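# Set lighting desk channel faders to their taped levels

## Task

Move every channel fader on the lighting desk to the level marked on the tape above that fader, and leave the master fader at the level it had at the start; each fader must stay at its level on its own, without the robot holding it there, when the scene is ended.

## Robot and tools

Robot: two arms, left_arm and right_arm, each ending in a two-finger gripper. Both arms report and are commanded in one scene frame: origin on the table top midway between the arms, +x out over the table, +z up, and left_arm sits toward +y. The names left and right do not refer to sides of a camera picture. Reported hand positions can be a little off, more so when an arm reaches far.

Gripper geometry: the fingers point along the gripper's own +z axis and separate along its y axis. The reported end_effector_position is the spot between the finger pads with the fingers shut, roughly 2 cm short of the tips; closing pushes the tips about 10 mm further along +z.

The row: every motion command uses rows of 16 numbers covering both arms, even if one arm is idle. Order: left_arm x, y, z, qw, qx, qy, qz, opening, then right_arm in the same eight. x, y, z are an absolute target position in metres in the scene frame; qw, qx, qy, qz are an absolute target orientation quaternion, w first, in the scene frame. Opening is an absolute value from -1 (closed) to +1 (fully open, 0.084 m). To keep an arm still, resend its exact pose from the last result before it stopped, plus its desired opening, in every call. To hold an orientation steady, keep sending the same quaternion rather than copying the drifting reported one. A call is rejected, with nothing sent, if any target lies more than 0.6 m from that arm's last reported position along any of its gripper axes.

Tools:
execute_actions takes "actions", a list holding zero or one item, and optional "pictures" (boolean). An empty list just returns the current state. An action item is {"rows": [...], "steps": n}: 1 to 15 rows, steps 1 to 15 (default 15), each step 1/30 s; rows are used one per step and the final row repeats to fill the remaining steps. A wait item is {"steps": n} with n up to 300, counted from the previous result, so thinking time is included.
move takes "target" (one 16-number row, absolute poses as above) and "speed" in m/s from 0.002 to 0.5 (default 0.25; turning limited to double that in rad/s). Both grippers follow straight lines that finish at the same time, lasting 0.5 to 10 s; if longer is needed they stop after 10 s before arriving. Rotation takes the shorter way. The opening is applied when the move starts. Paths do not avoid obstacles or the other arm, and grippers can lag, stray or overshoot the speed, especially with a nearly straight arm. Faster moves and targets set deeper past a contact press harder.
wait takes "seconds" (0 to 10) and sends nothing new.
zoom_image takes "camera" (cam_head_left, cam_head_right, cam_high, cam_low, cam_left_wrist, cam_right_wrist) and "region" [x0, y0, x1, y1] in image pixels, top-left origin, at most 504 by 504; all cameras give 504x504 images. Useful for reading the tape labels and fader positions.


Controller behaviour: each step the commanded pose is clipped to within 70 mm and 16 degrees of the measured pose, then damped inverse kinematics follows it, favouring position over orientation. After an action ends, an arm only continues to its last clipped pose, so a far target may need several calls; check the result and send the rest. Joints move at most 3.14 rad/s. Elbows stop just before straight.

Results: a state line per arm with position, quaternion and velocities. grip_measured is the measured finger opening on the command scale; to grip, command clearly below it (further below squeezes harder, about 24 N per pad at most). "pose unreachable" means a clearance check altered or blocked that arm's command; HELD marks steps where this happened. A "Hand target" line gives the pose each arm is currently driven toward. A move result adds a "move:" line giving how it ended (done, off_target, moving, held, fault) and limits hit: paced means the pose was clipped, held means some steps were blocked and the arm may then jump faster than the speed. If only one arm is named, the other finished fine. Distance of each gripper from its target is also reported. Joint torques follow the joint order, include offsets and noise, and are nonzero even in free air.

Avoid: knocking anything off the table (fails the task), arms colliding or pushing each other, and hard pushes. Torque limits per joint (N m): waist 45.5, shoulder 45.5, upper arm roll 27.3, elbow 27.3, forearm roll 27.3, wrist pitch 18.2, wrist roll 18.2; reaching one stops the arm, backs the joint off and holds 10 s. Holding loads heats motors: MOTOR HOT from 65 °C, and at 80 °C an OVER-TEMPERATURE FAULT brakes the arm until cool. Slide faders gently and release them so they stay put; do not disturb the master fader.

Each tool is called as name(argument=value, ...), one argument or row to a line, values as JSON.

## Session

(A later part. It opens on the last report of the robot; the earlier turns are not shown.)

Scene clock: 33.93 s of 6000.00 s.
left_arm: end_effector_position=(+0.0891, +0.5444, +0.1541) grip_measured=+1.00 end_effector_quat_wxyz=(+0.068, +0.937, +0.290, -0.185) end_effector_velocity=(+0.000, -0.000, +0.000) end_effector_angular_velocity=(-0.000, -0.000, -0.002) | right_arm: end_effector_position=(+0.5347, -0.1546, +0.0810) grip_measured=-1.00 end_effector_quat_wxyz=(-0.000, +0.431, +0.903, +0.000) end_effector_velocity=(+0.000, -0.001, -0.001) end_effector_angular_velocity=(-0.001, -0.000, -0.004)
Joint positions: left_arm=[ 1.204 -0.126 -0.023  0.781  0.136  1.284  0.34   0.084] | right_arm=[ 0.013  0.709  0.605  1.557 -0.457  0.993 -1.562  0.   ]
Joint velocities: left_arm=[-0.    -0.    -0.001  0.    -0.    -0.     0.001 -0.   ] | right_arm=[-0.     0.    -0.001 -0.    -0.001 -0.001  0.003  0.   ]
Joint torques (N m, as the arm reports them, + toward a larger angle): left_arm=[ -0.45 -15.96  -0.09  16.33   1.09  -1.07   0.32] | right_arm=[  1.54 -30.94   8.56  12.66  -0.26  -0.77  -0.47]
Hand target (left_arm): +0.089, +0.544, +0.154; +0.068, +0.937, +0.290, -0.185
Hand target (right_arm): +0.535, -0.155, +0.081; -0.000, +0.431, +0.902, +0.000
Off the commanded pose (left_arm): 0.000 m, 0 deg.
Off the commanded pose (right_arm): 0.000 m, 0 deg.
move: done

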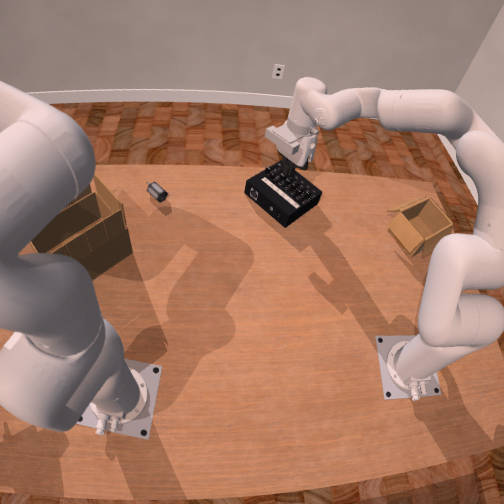

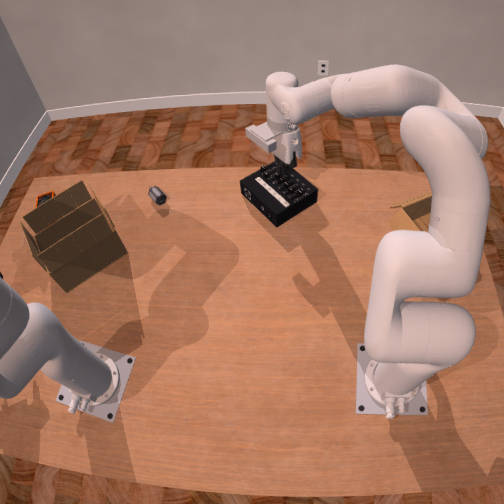

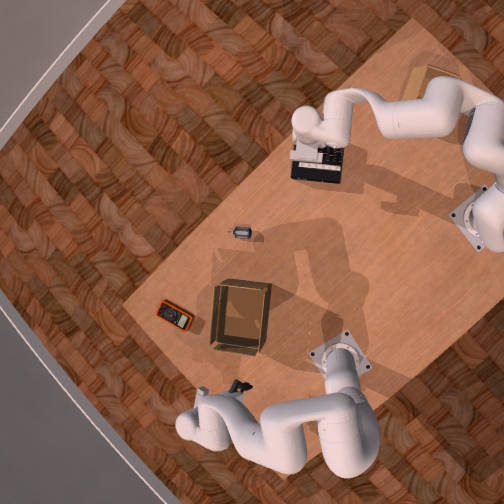

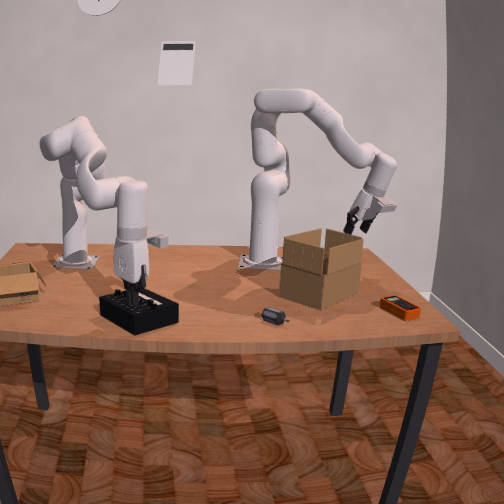

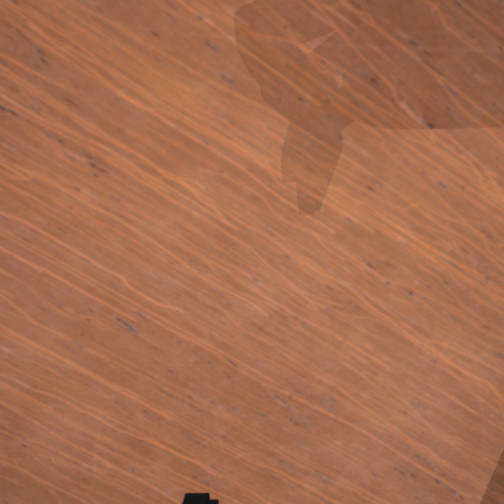

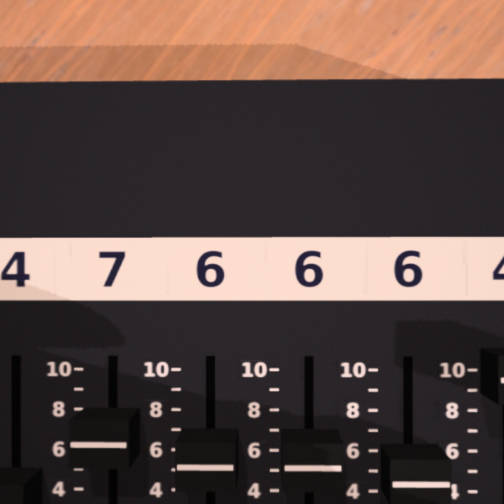

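move(
  target=[0.0891,0.5444,0.1541,0.068,0.937,0.29,-0.185,1,0.5325,-0.1521,0.081,0,0.431,0.903,0,-1],
  speed=0.01,
)

move(
  target=[0.0891,0.5444,0.1541,0.068,0.937,0.29,-0.185,1,0.535,-0.155,0.105,0,0.431,0.903,0,-1],
  speed=0.05,
)

move(
  target=[0.0891,0.5444,0.1541,0.068,0.937,0.29,-0.185,1,0.5106,-0.0901,0.105,0,0.431,0.903,0,-1],
  speed=0.1,
)

move(
  target=[0.0891,0.5444,0.1541,0.068,0.937,0.29,-0.185,1,0.5106,-0.0901,0.081,0,0.431,0.903,0,-1],
  speed=0.03,
)

move(
  target=[0.0891,0.5444,0.1541,0.068,0.937,0.29,-0.185,1,0.5307,-0.115,0.081,0,0.431,0.903,0,-1],
  speed=0.02,
)

move(
  target=[0.0891,0.5444,0.1541,0.068,0.937,0.29,-0.185,1,0.529,-0.113,0.105,0,0.431,0.903,0,-1],
  speed=0.05,
)

move(
  target=[0.0891,0.5444,0.1541,0.068,0.937,0.29,-0.185,1,0.57,-0.163,0.11,0,0.431,0.903,0,-1],
  speed=0.1,
)

Scene clock: 44.07 s of 6000.00 s.
left_arm: end_effector_position=(+0.0891, +0.5444, +0.1541) grip_measured=+1.00 end_effector_quat_wxyz=(+0.068, +0.937, +0.290, -0.185) end_effector_velocity=(-0.000, +0.000, +0.000) end_effector_angular_velocity=(-0.000, +0.000, +0.001) | right_arm: end_effector_position=(+0.5325, -0.1521, +0.0810) grip_measured=-1.00 end_effector_quat_wxyz=(-0.000, +0.431, +0.902, +0.000) end_effector_velocity=(+0.000, -0.000, +0.000) end_effector_angular_velocity=(-0.000, -0.001, -0.001)
Joint positions: left_arm=[ 1.204 -0.126 -0.023  0.781  0.136  1.284  0.34   0.084] | right_arm=[ 0.017  0.706  0.606  1.552 -0.457  0.991 -1.556  0.   ]
Joint velocities: left_arm=[-0.     0.     0.002  0.     0.     0.     0.     0.   ] | right_arm=[-0.    -0.001 -0.    -0.001 -0.    -0.001  0.001  0.   ]
Joint torques (N m, as the arm reports them, + toward a larger angle): left_arm=[ -0.56 -16.2   -0.38  16.13   0.97  -1.12   0.16] | right_arm=[  1.27 -30.97   8.71  12.6   -0.11  -0.85  -0.43]
Hand target (left_arm): +0.089, +0.544, +0.154; +0.068, +0.937, +0.290, -0.185
Hand target (right_arm): +0.533, -0.152, +0.081; -0.000, +0.431, +0.902, +0.000
Off the commanded pose (left_arm): 0.000 m, 0 deg.
Off the commanded pose (right_arm): 0.000 m, 0 deg.
After step 90, 6.43 s passed at rest.
move: done

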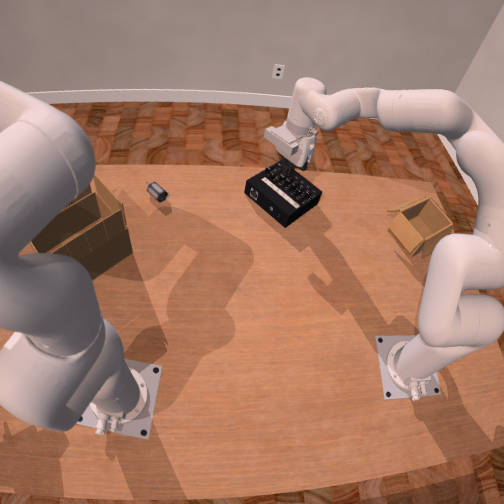

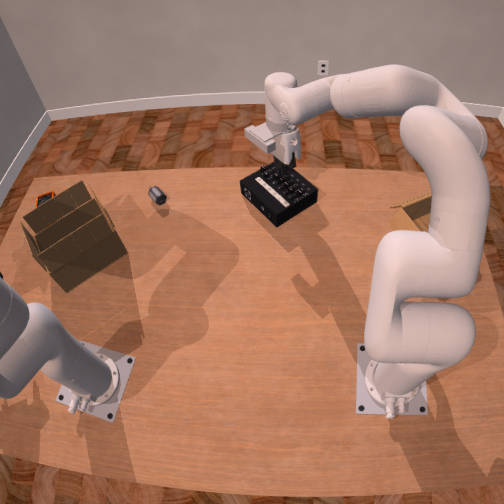

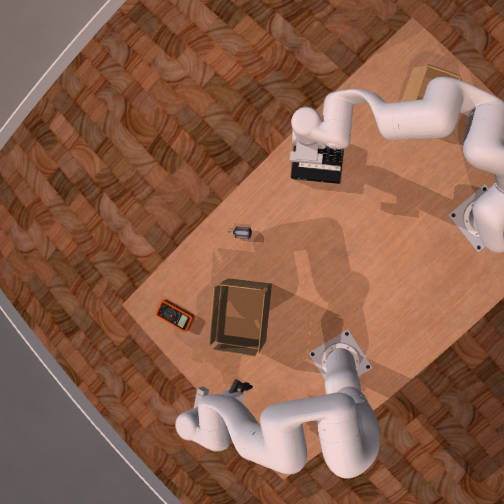

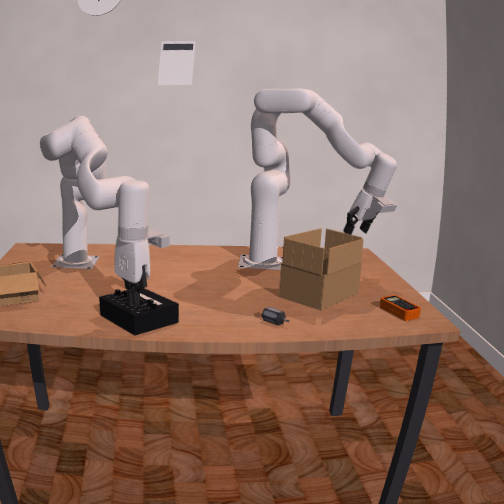

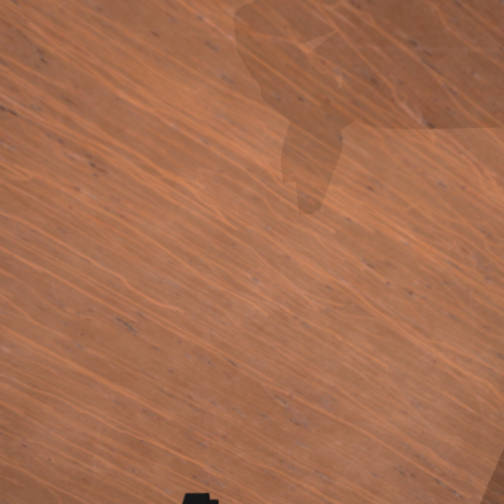

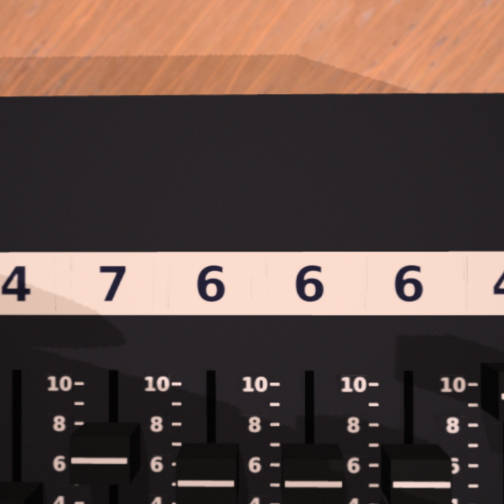

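Scene clock: 44.90 s of 6000.00 s.
left_arm: end_effector_position=(+0.0891, +0.5444, +0.1541) grip_measured=+1.00 end_effector_quat_wxyz=(+0.068, +0.937, +0.290, -0.185) end_effector_velocity=(+0.000, -0.000, -0.000) end_effector_angular_velocity=(-0.001, +0.000, -0.001) | right_arm: end_effector_position=(+0.5348, -0.1551, +0.1047) grip_measured=-1.00 end_effector_quat_wxyz=(-0.000, +0.431, +0.902, -0.000) end_effector_velocity=(+0.000, -0.001, +0.001) end_effector_angular_velocity=(-0.001, +0.001, -0.000)
Joint positions: left_arm=[ 1.204 -0.126 -0.023  0.781  0.136  1.284  0.34   0.084] | right_arm=[ 0.005  0.676  0.621  1.575 -0.435  1.041 -1.576  0.   ]
Joint velocities: left_arm=[-0.001  0.     0.    -0.001 -0.     0.     0.001  0.   ] | right_arm=[-0.001 -0.001 -0.     0.001  0.001  0.003 -0.001  0.   ]
Joint torques (N m, as the arm reports them, + toward a larger angle): left_arm=[ -0.37 -16.17  -0.19  16.23   0.91  -1.24   0.27] | right_arm=[  1.3  -30.89   8.37  12.97  -0.38  -0.86  -0.56]
Hand target (left_arm): +0.089, +0.544, +0.154; +0.068, +0.937, +0.290, -0.185
Hand target (right_arm): +0.535, -0.155, +0.105; +0.000, +0.431, +0.902, -0.000
Off the commanded pose (left_arm): 0.000 m, 0 deg.
Off the commanded pose (right_arm): 0.000 m, 0 deg.
move: done

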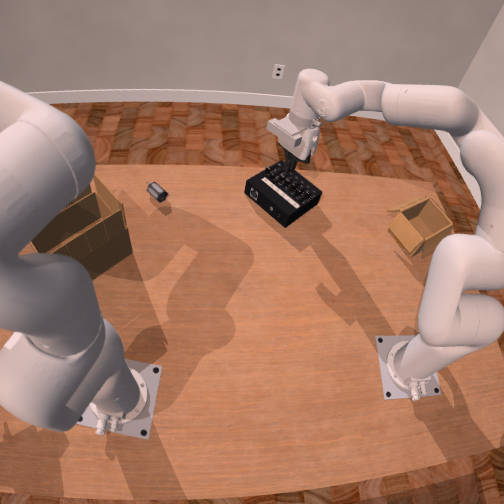

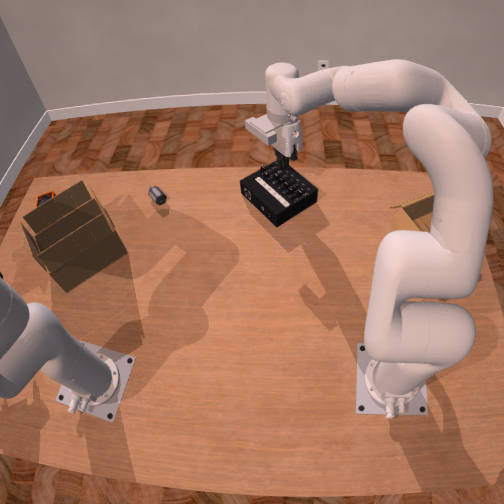

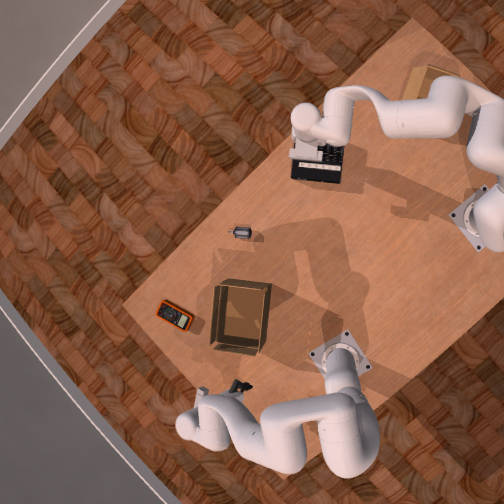

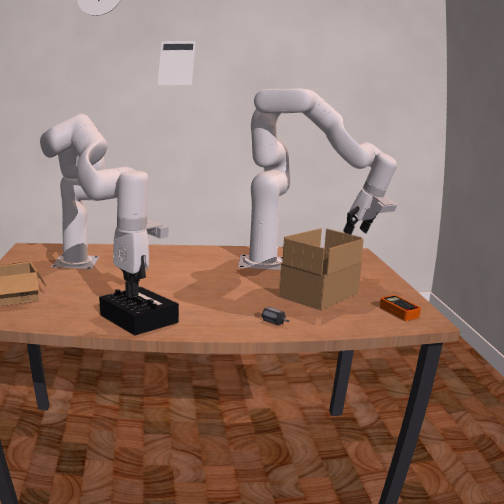

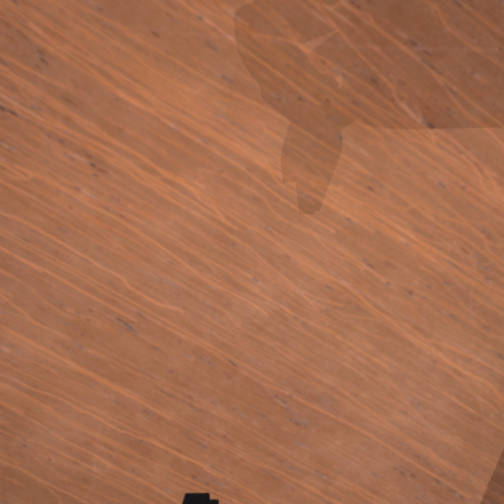

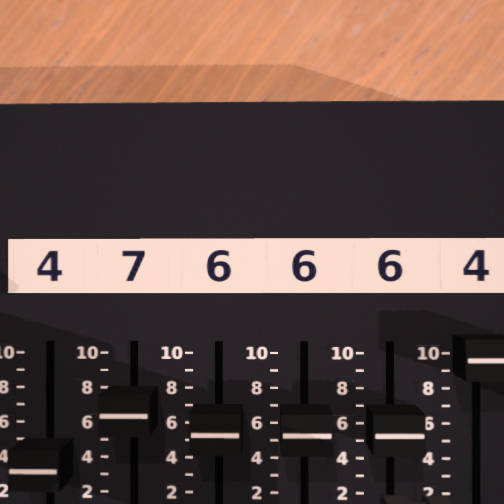

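Scene clock: 45.93 s of 6000.00 s.
left_arm: end_effector_position=(+0.0891, +0.5444, +0.1541) grip_measured=+1.00 end_effector_quat_wxyz=(+0.068, +0.937, +0.290, -0.185) end_effector_velocity=(-0.000, +0.000, +0.000) end_effector_angular_velocity=(+0.000, -0.000, -0.001) | right_arm: end_effector_position=(+0.5112, -0.0908, +0.1050) grip_measured=-1.00 end_effector_quat_wxyz=(-0.000, +0.431, +0.902, +0.000) end_effector_velocity=(+0.002, -0.002, -0.001) end_effector_angular_velocity=(-0.003, +0.000, -0.009)
Joint positions: left_arm=[ 1.204 -0.126 -0.023  0.781  0.136  1.284  0.34   0.084] | right_arm=[ 0.124  0.706  0.627  1.621 -0.451  1.062 -1.46   0.   ]
Joint velocities: left_arm=[ 0.001  0.    -0.     0.001  0.     0.     0.001  0.   ] | right_arm=[ 0.001  0.002 -0.005  0.005  0.     0.003  0.004  0.   ]
Joint torques (N m, as the arm reports them, + toward a larger angle): left_arm=[ -0.4  -16.05  -0.5   16.17   0.98  -1.14   0.36] | right_arm=[  1.53 -31.58   8.93  12.83  -0.3   -0.99  -0.39]
Hand target (left_arm): +0.089, +0.544, +0.154; +0.068, +0.937, +0.290, -0.185
Hand target (right_arm): +0.511, -0.090, +0.105; -0.000, +0.431, +0.902, +0.000
Off the commanded pose (left_arm): 0.000 m, 0 deg.
Off the commanded pose (right_arm): 0.001 m, 0 deg.
move: done

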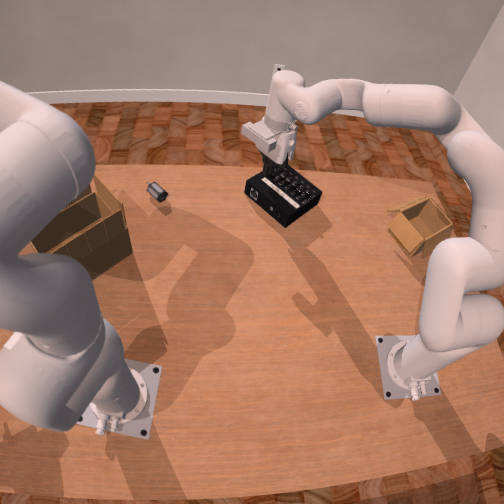

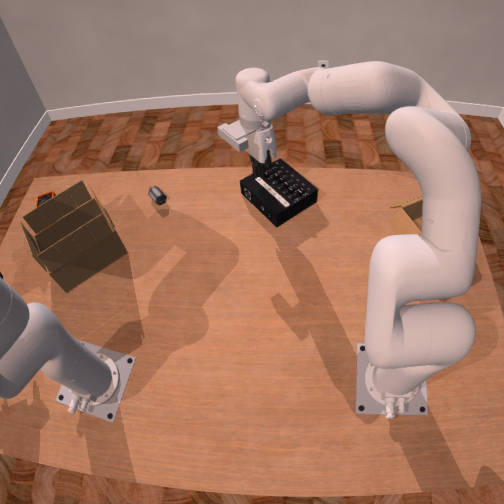

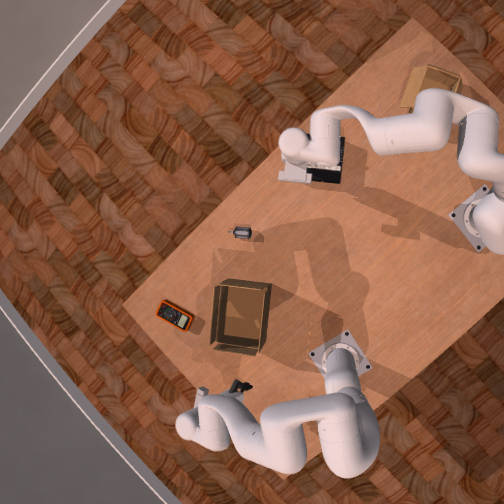

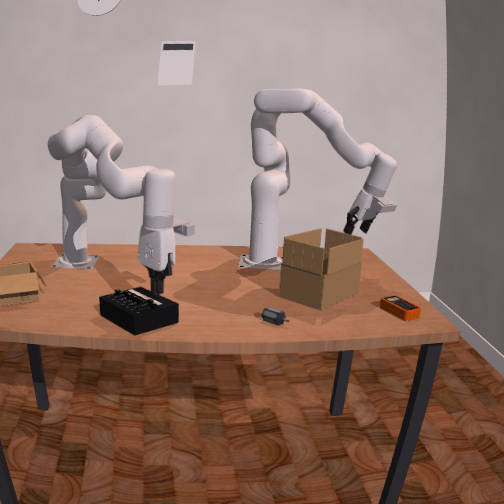

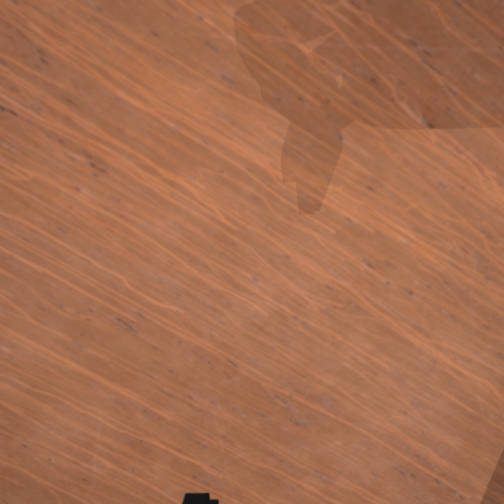

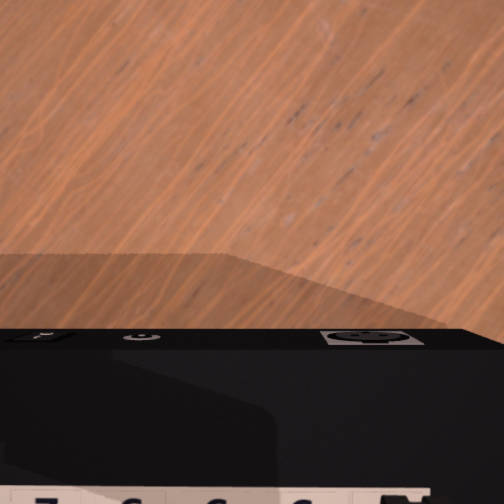

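Scene clock: 47.03 s of 6000.00 s.
left_arm: end_effector_position=(+0.0891, +0.5444, +0.1541) grip_measured=+1.00 end_effector_quat_wxyz=(+0.068, +0.937, +0.290, -0.185) end_effector_velocity=(-0.001, +0.000, +0.000) end_effector_angular_velocity=(+0.000, +0.001, +0.000) | right_arm: end_effector_position=(+0.5107, -0.0900, +0.0812) grip_measured=-1.00 end_effector_quat_wxyz=(+0.000, +0.431, +0.902, +0.000) end_effector_velocity=(+0.001, +0.001, +0.000) end_effector_angular_velocity=(+0.001, -0.003, -0.000)
Joint positions: left_arm=[ 1.204 -0.126 -0.023  0.781  0.136  1.284  0.34   0.084] | right_arm=[ 0.132  0.739  0.611  1.603 -0.472  1.015 -1.448  0.   ]
Joint velocities: left_arm=[ 0.001 -0.     0.001  0.001  0.001  0.001  0.     0.   ] | right_arm=[ 0.     0.001 -0.     0.001 -0.002 -0.003  0.001  0.   ]
Joint torques (N m, as the arm reports them, + toward a larger angle): left_arm=[ -0.76 -16.23  -0.32  16.13   0.74  -1.11   0.32] | right_arm=[  1.1  -32.03   8.78  12.5   -0.21  -0.81  -0.48]
Hand target (left_arm): +0.089, +0.544, +0.154; +0.068, +0.937, +0.290, -0.185
Hand target (right_arm): +0.511, -0.090, +0.081; -0.000, +0.431, +0.902, +0.000
Off the commanded pose (left_arm): 0.000 m, 0 deg.
Off the commanded pose (right_arm): 0.000 m, 0 deg.
move: done

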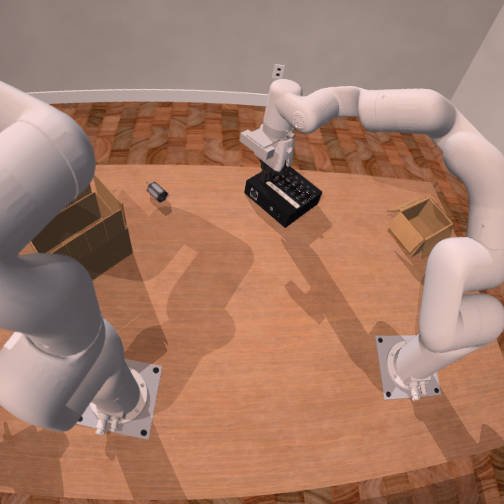

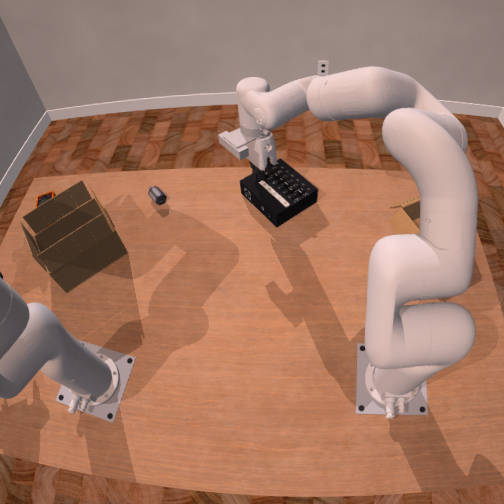

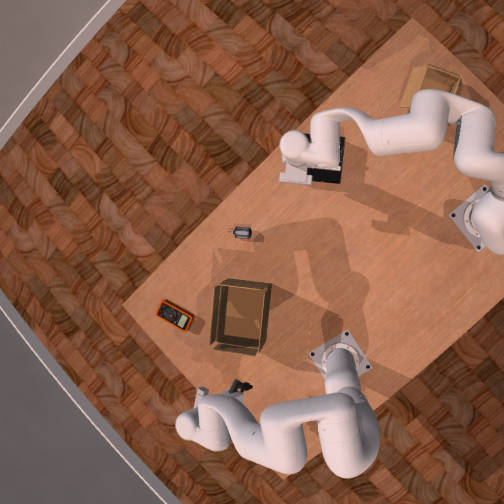

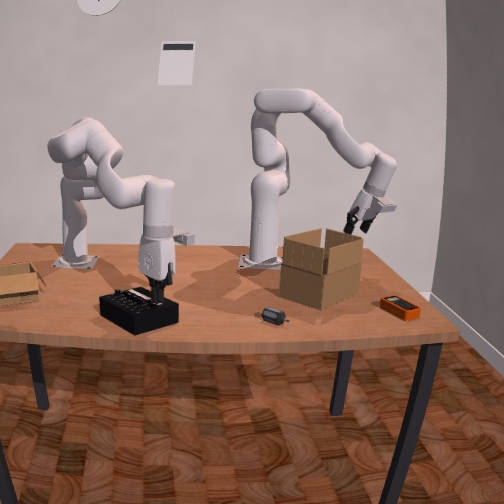

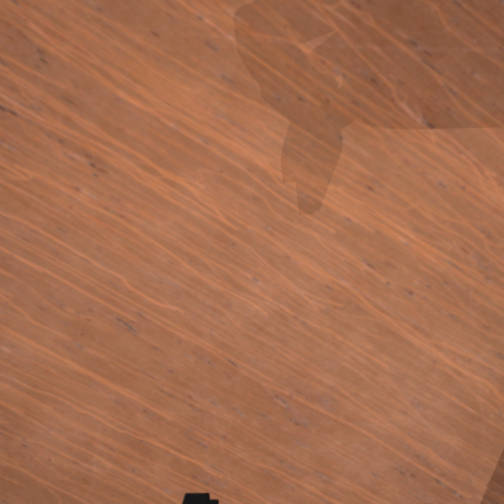

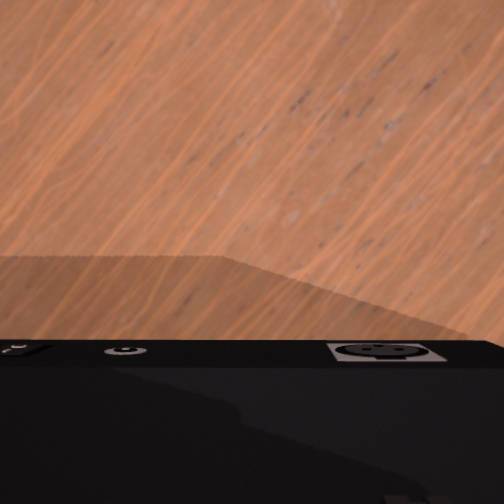

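Scene clock: 48.90 s of 6000.00 s.
left_arm: end_effector_position=(+0.0891, +0.5444, +0.1541) grip_measured=+1.00 end_effector_quat_wxyz=(+0.068, +0.937, +0.290, -0.185) end_effector_velocity=(-0.001, -0.000, -0.000) end_effector_angular_velocity=(-0.002, +0.000, +0.001) | right_arm: end_effector_position=(+0.5306, -0.1151, +0.0810) grip_measured=-1.00 end_effector_quat_wxyz=(+0.000, +0.431, +0.902, -0.000) end_effector_velocity=(-0.000, -0.000, -0.000) end_effector_angular_velocity=(-0.001, +0.002, +0.002)
Joint positions: left_arm=[ 1.204 -0.126 -0.023  0.781  0.136  1.284  0.34   0.084] | right_arm=[ 0.096  0.755  0.602  1.633 -0.471  1.027 -1.503  0.   ]
Joint velocities: left_arm=[ 0.     0.     0.002 -0.001 -0.     0.001  0.001  0.   ] | right_arm=[-0.     0.001  0.001  0.001  0.     0.002 -0.003  0.   ]
Joint torques (N m, as the arm reports them, + toward a larger angle): left_arm=[ -0.42 -16.13  -0.6   16.23   0.93  -1.06   0.42] | right_arm=[  1.12 -31.98   8.58  12.84  -0.36  -0.82  -0.38]
Hand target (left_arm): +0.089, +0.544, +0.154; +0.068, +0.937, +0.290, -0.185
Hand target (right_arm): +0.531, -0.115, +0.081; +0.000, +0.431, +0.902, -0.000
Off the commanded pose (left_arm): 0.000 m, 0 deg.
Off the commanded pose (right_arm): 0.000 m, 0 deg.
move: done

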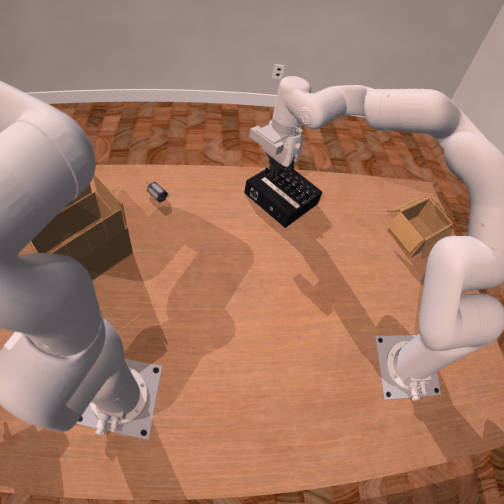

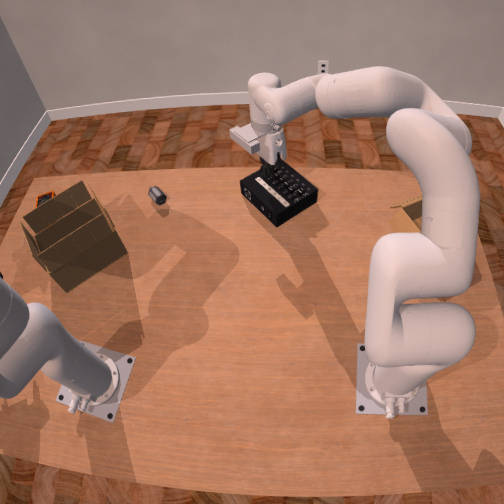

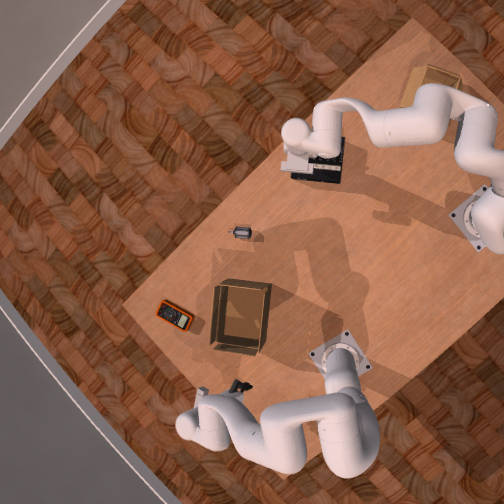

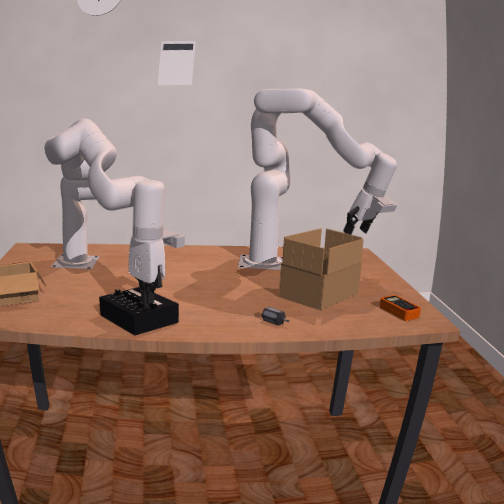

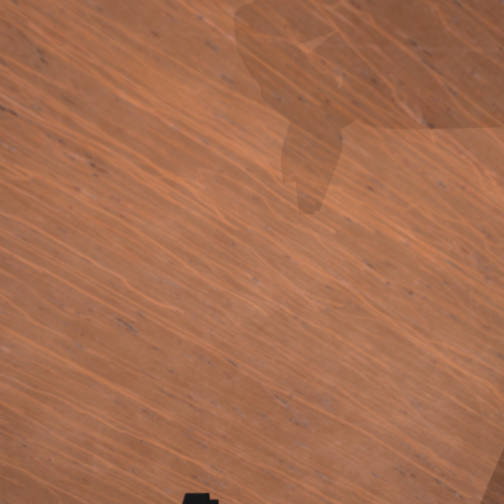

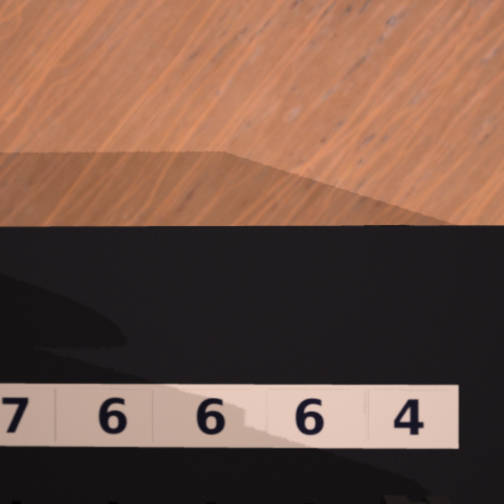

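Scene clock: 49.73 s of 6000.00 s.
left_arm: end_effector_position=(+0.0891, +0.5444, +0.1541) grip_measured=+1.00 end_effector_quat_wxyz=(+0.068, +0.937, +0.290, -0.185) end_effector_velocity=(-0.000, -0.000, -0.000) end_effector_angular_velocity=(-0.001, +0.001, +0.002) | right_arm: end_effector_position=(+0.5288, -0.1132, +0.1047) grip_measured=-1.00 end_effector_quat_wxyz=(-0.000, +0.431, +0.902, -0.000) end_effector_velocity=(-0.001, -0.001, +0.000) end_effector_angular_velocity=(-0.001, +0.003, -0.001)
Joint positions: left_arm=[ 1.204 -0.126 -0.023  0.781  0.136  1.284  0.34   0.084] | right_arm=[ 0.092  0.721  0.618  1.648 -0.451  1.072 -1.511  0.   ]
Joint velocities: left_arm=[-0.     0.     0.001 -0.001 -0.     0.001 -0.002 -0.   ] | right_arm=[-0.001 -0.001  0.     0.     0.002  0.004 -0.     0.   ]
Joint torques (N m, as the arm reports them, + toward a larger angle): left_arm=[ -0.63 -15.98  -0.36  16.3    1.17  -1.16   0.31] | right_arm=[  1.26 -31.89   8.65  13.02  -0.2   -0.91  -0.44]
Hand target (left_arm): +0.089, +0.544, +0.154; +0.068, +0.937, +0.290, -0.185
Hand target (right_arm): +0.529, -0.113, +0.105; +0.000, +0.431, +0.902, -0.000
Off the commanded pose (left_arm): 0.000 m, 0 deg.
Off the commanded pose (right_arm): 0.000 m, 0 deg.
move: done

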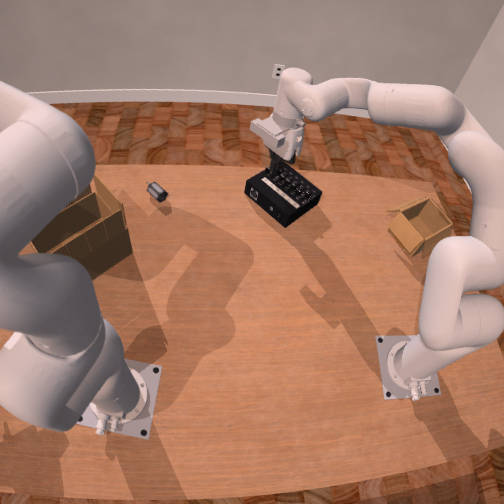

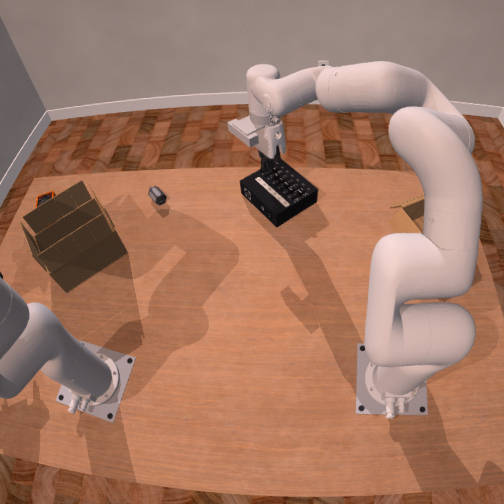

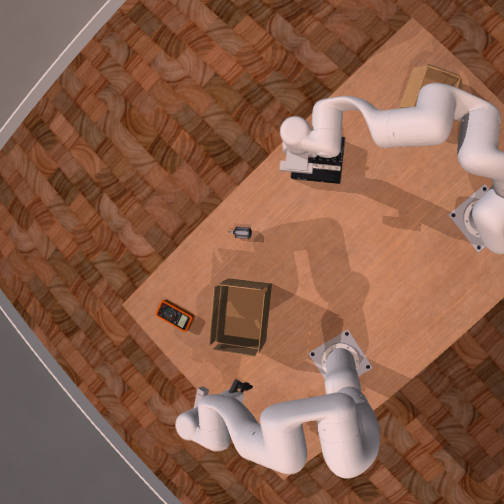

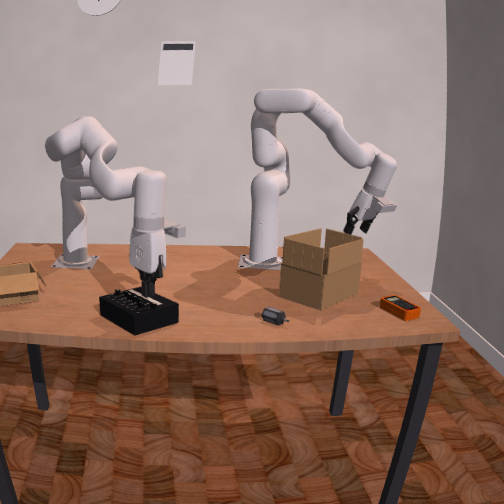

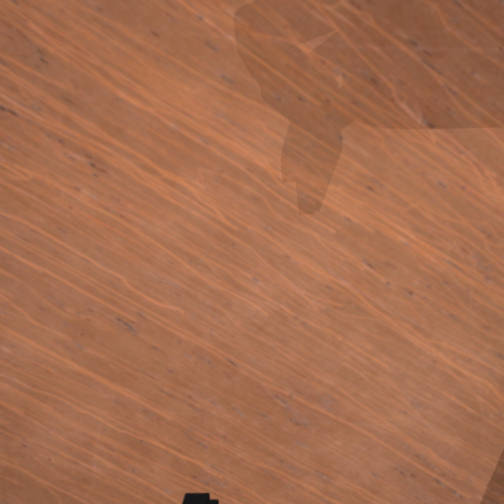

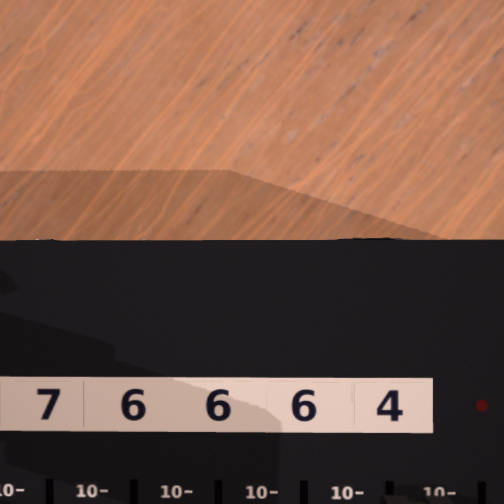

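Scene clock: 50.73 s of 6000.00 s.
left_arm: end_effector_position=(+0.0891, +0.5444, +0.1541) grip_measured=+1.00 end_effector_quat_wxyz=(+0.068, +0.937, +0.290, -0.185) end_effector_velocity=(-0.001, +0.000, +0.000) end_effector_angular_velocity=(-0.001, +0.001, +0.001) | right_arm: end_effector_position=(+0.5694, -0.1625, +0.1100) grip_measured=-1.00 end_effector_quat_wxyz=(-0.000, +0.430, +0.903, -0.000) end_effector_velocity=(-0.000, +0.003, +0.002) end_effector_angular_velocity=(+0.002, +0.001, +0.008)
Joint positions: left_arm=[ 1.204 -0.126 -0.023  0.781  0.136  1.284  0.34   0.084] | right_arm=[ 0.035  0.767  0.597  1.751 -0.449  1.12  -1.624  0.   ]
Joint velocities: left_arm=[0.001 0.    0.001 0.001 0.001 0.002 0.    0.   ] | right_arm=[ 0.003  0.002  0.003  0.007  0.     0.006 -0.005  0.   ]
Joint torques (N m, as the arm reports them, + toward a larger angle): left_arm=[ -0.54 -15.77  -0.27  16.33   1.25  -1.07   0.33] | right_arm=[  0.79 -33.17   8.12  13.19  -0.21  -0.75  -0.44]
Hand target (left_arm): +0.089, +0.544, +0.154; +0.068, +0.937, +0.290, -0.185
Hand target (right_arm): +0.570, -0.163, +0.110; +0.000, +0.431, +0.902, -0.000
Off the commanded pose (left_arm): 0.000 m, 0 deg.
Off the commanded pose (right_arm): 0.001 m, 0 deg.
move: done

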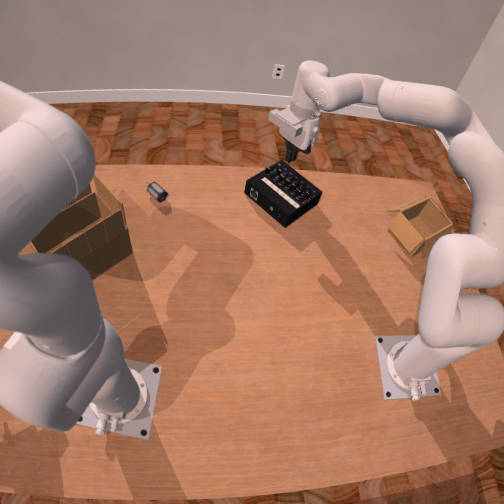

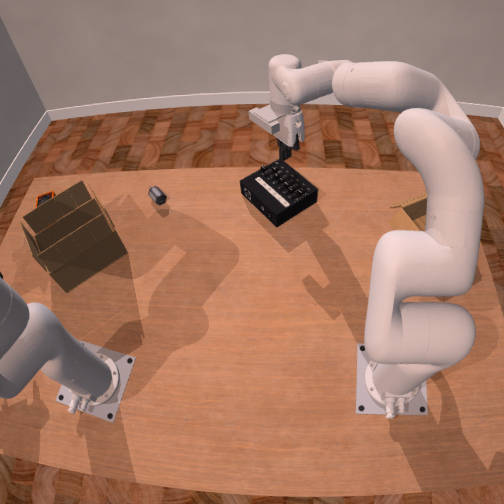

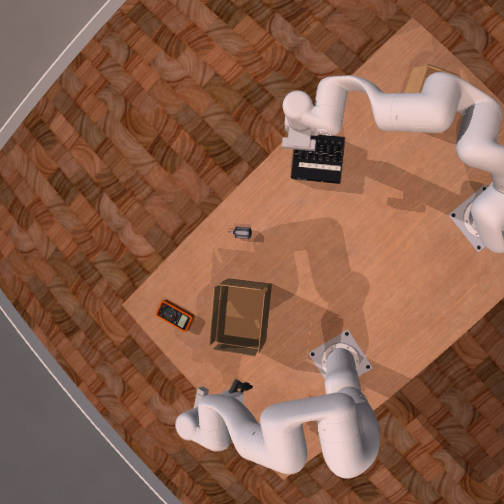

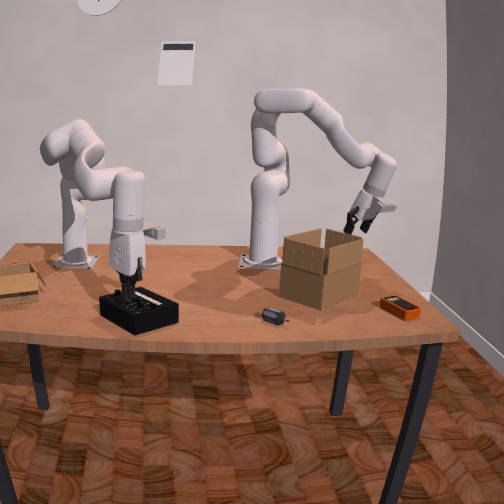

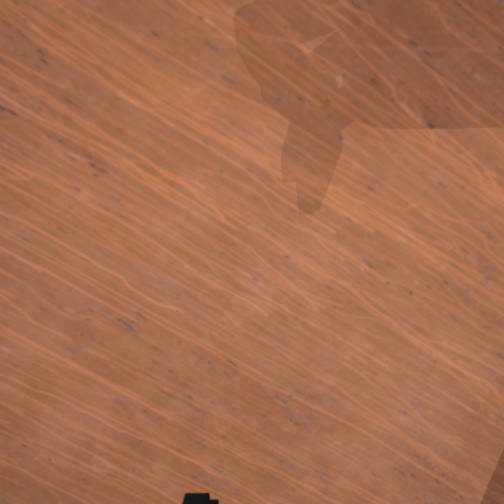

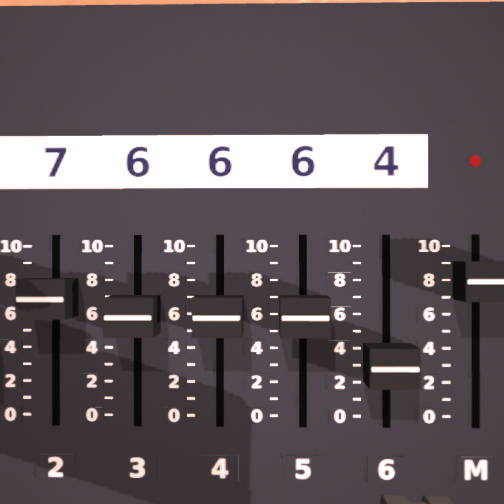

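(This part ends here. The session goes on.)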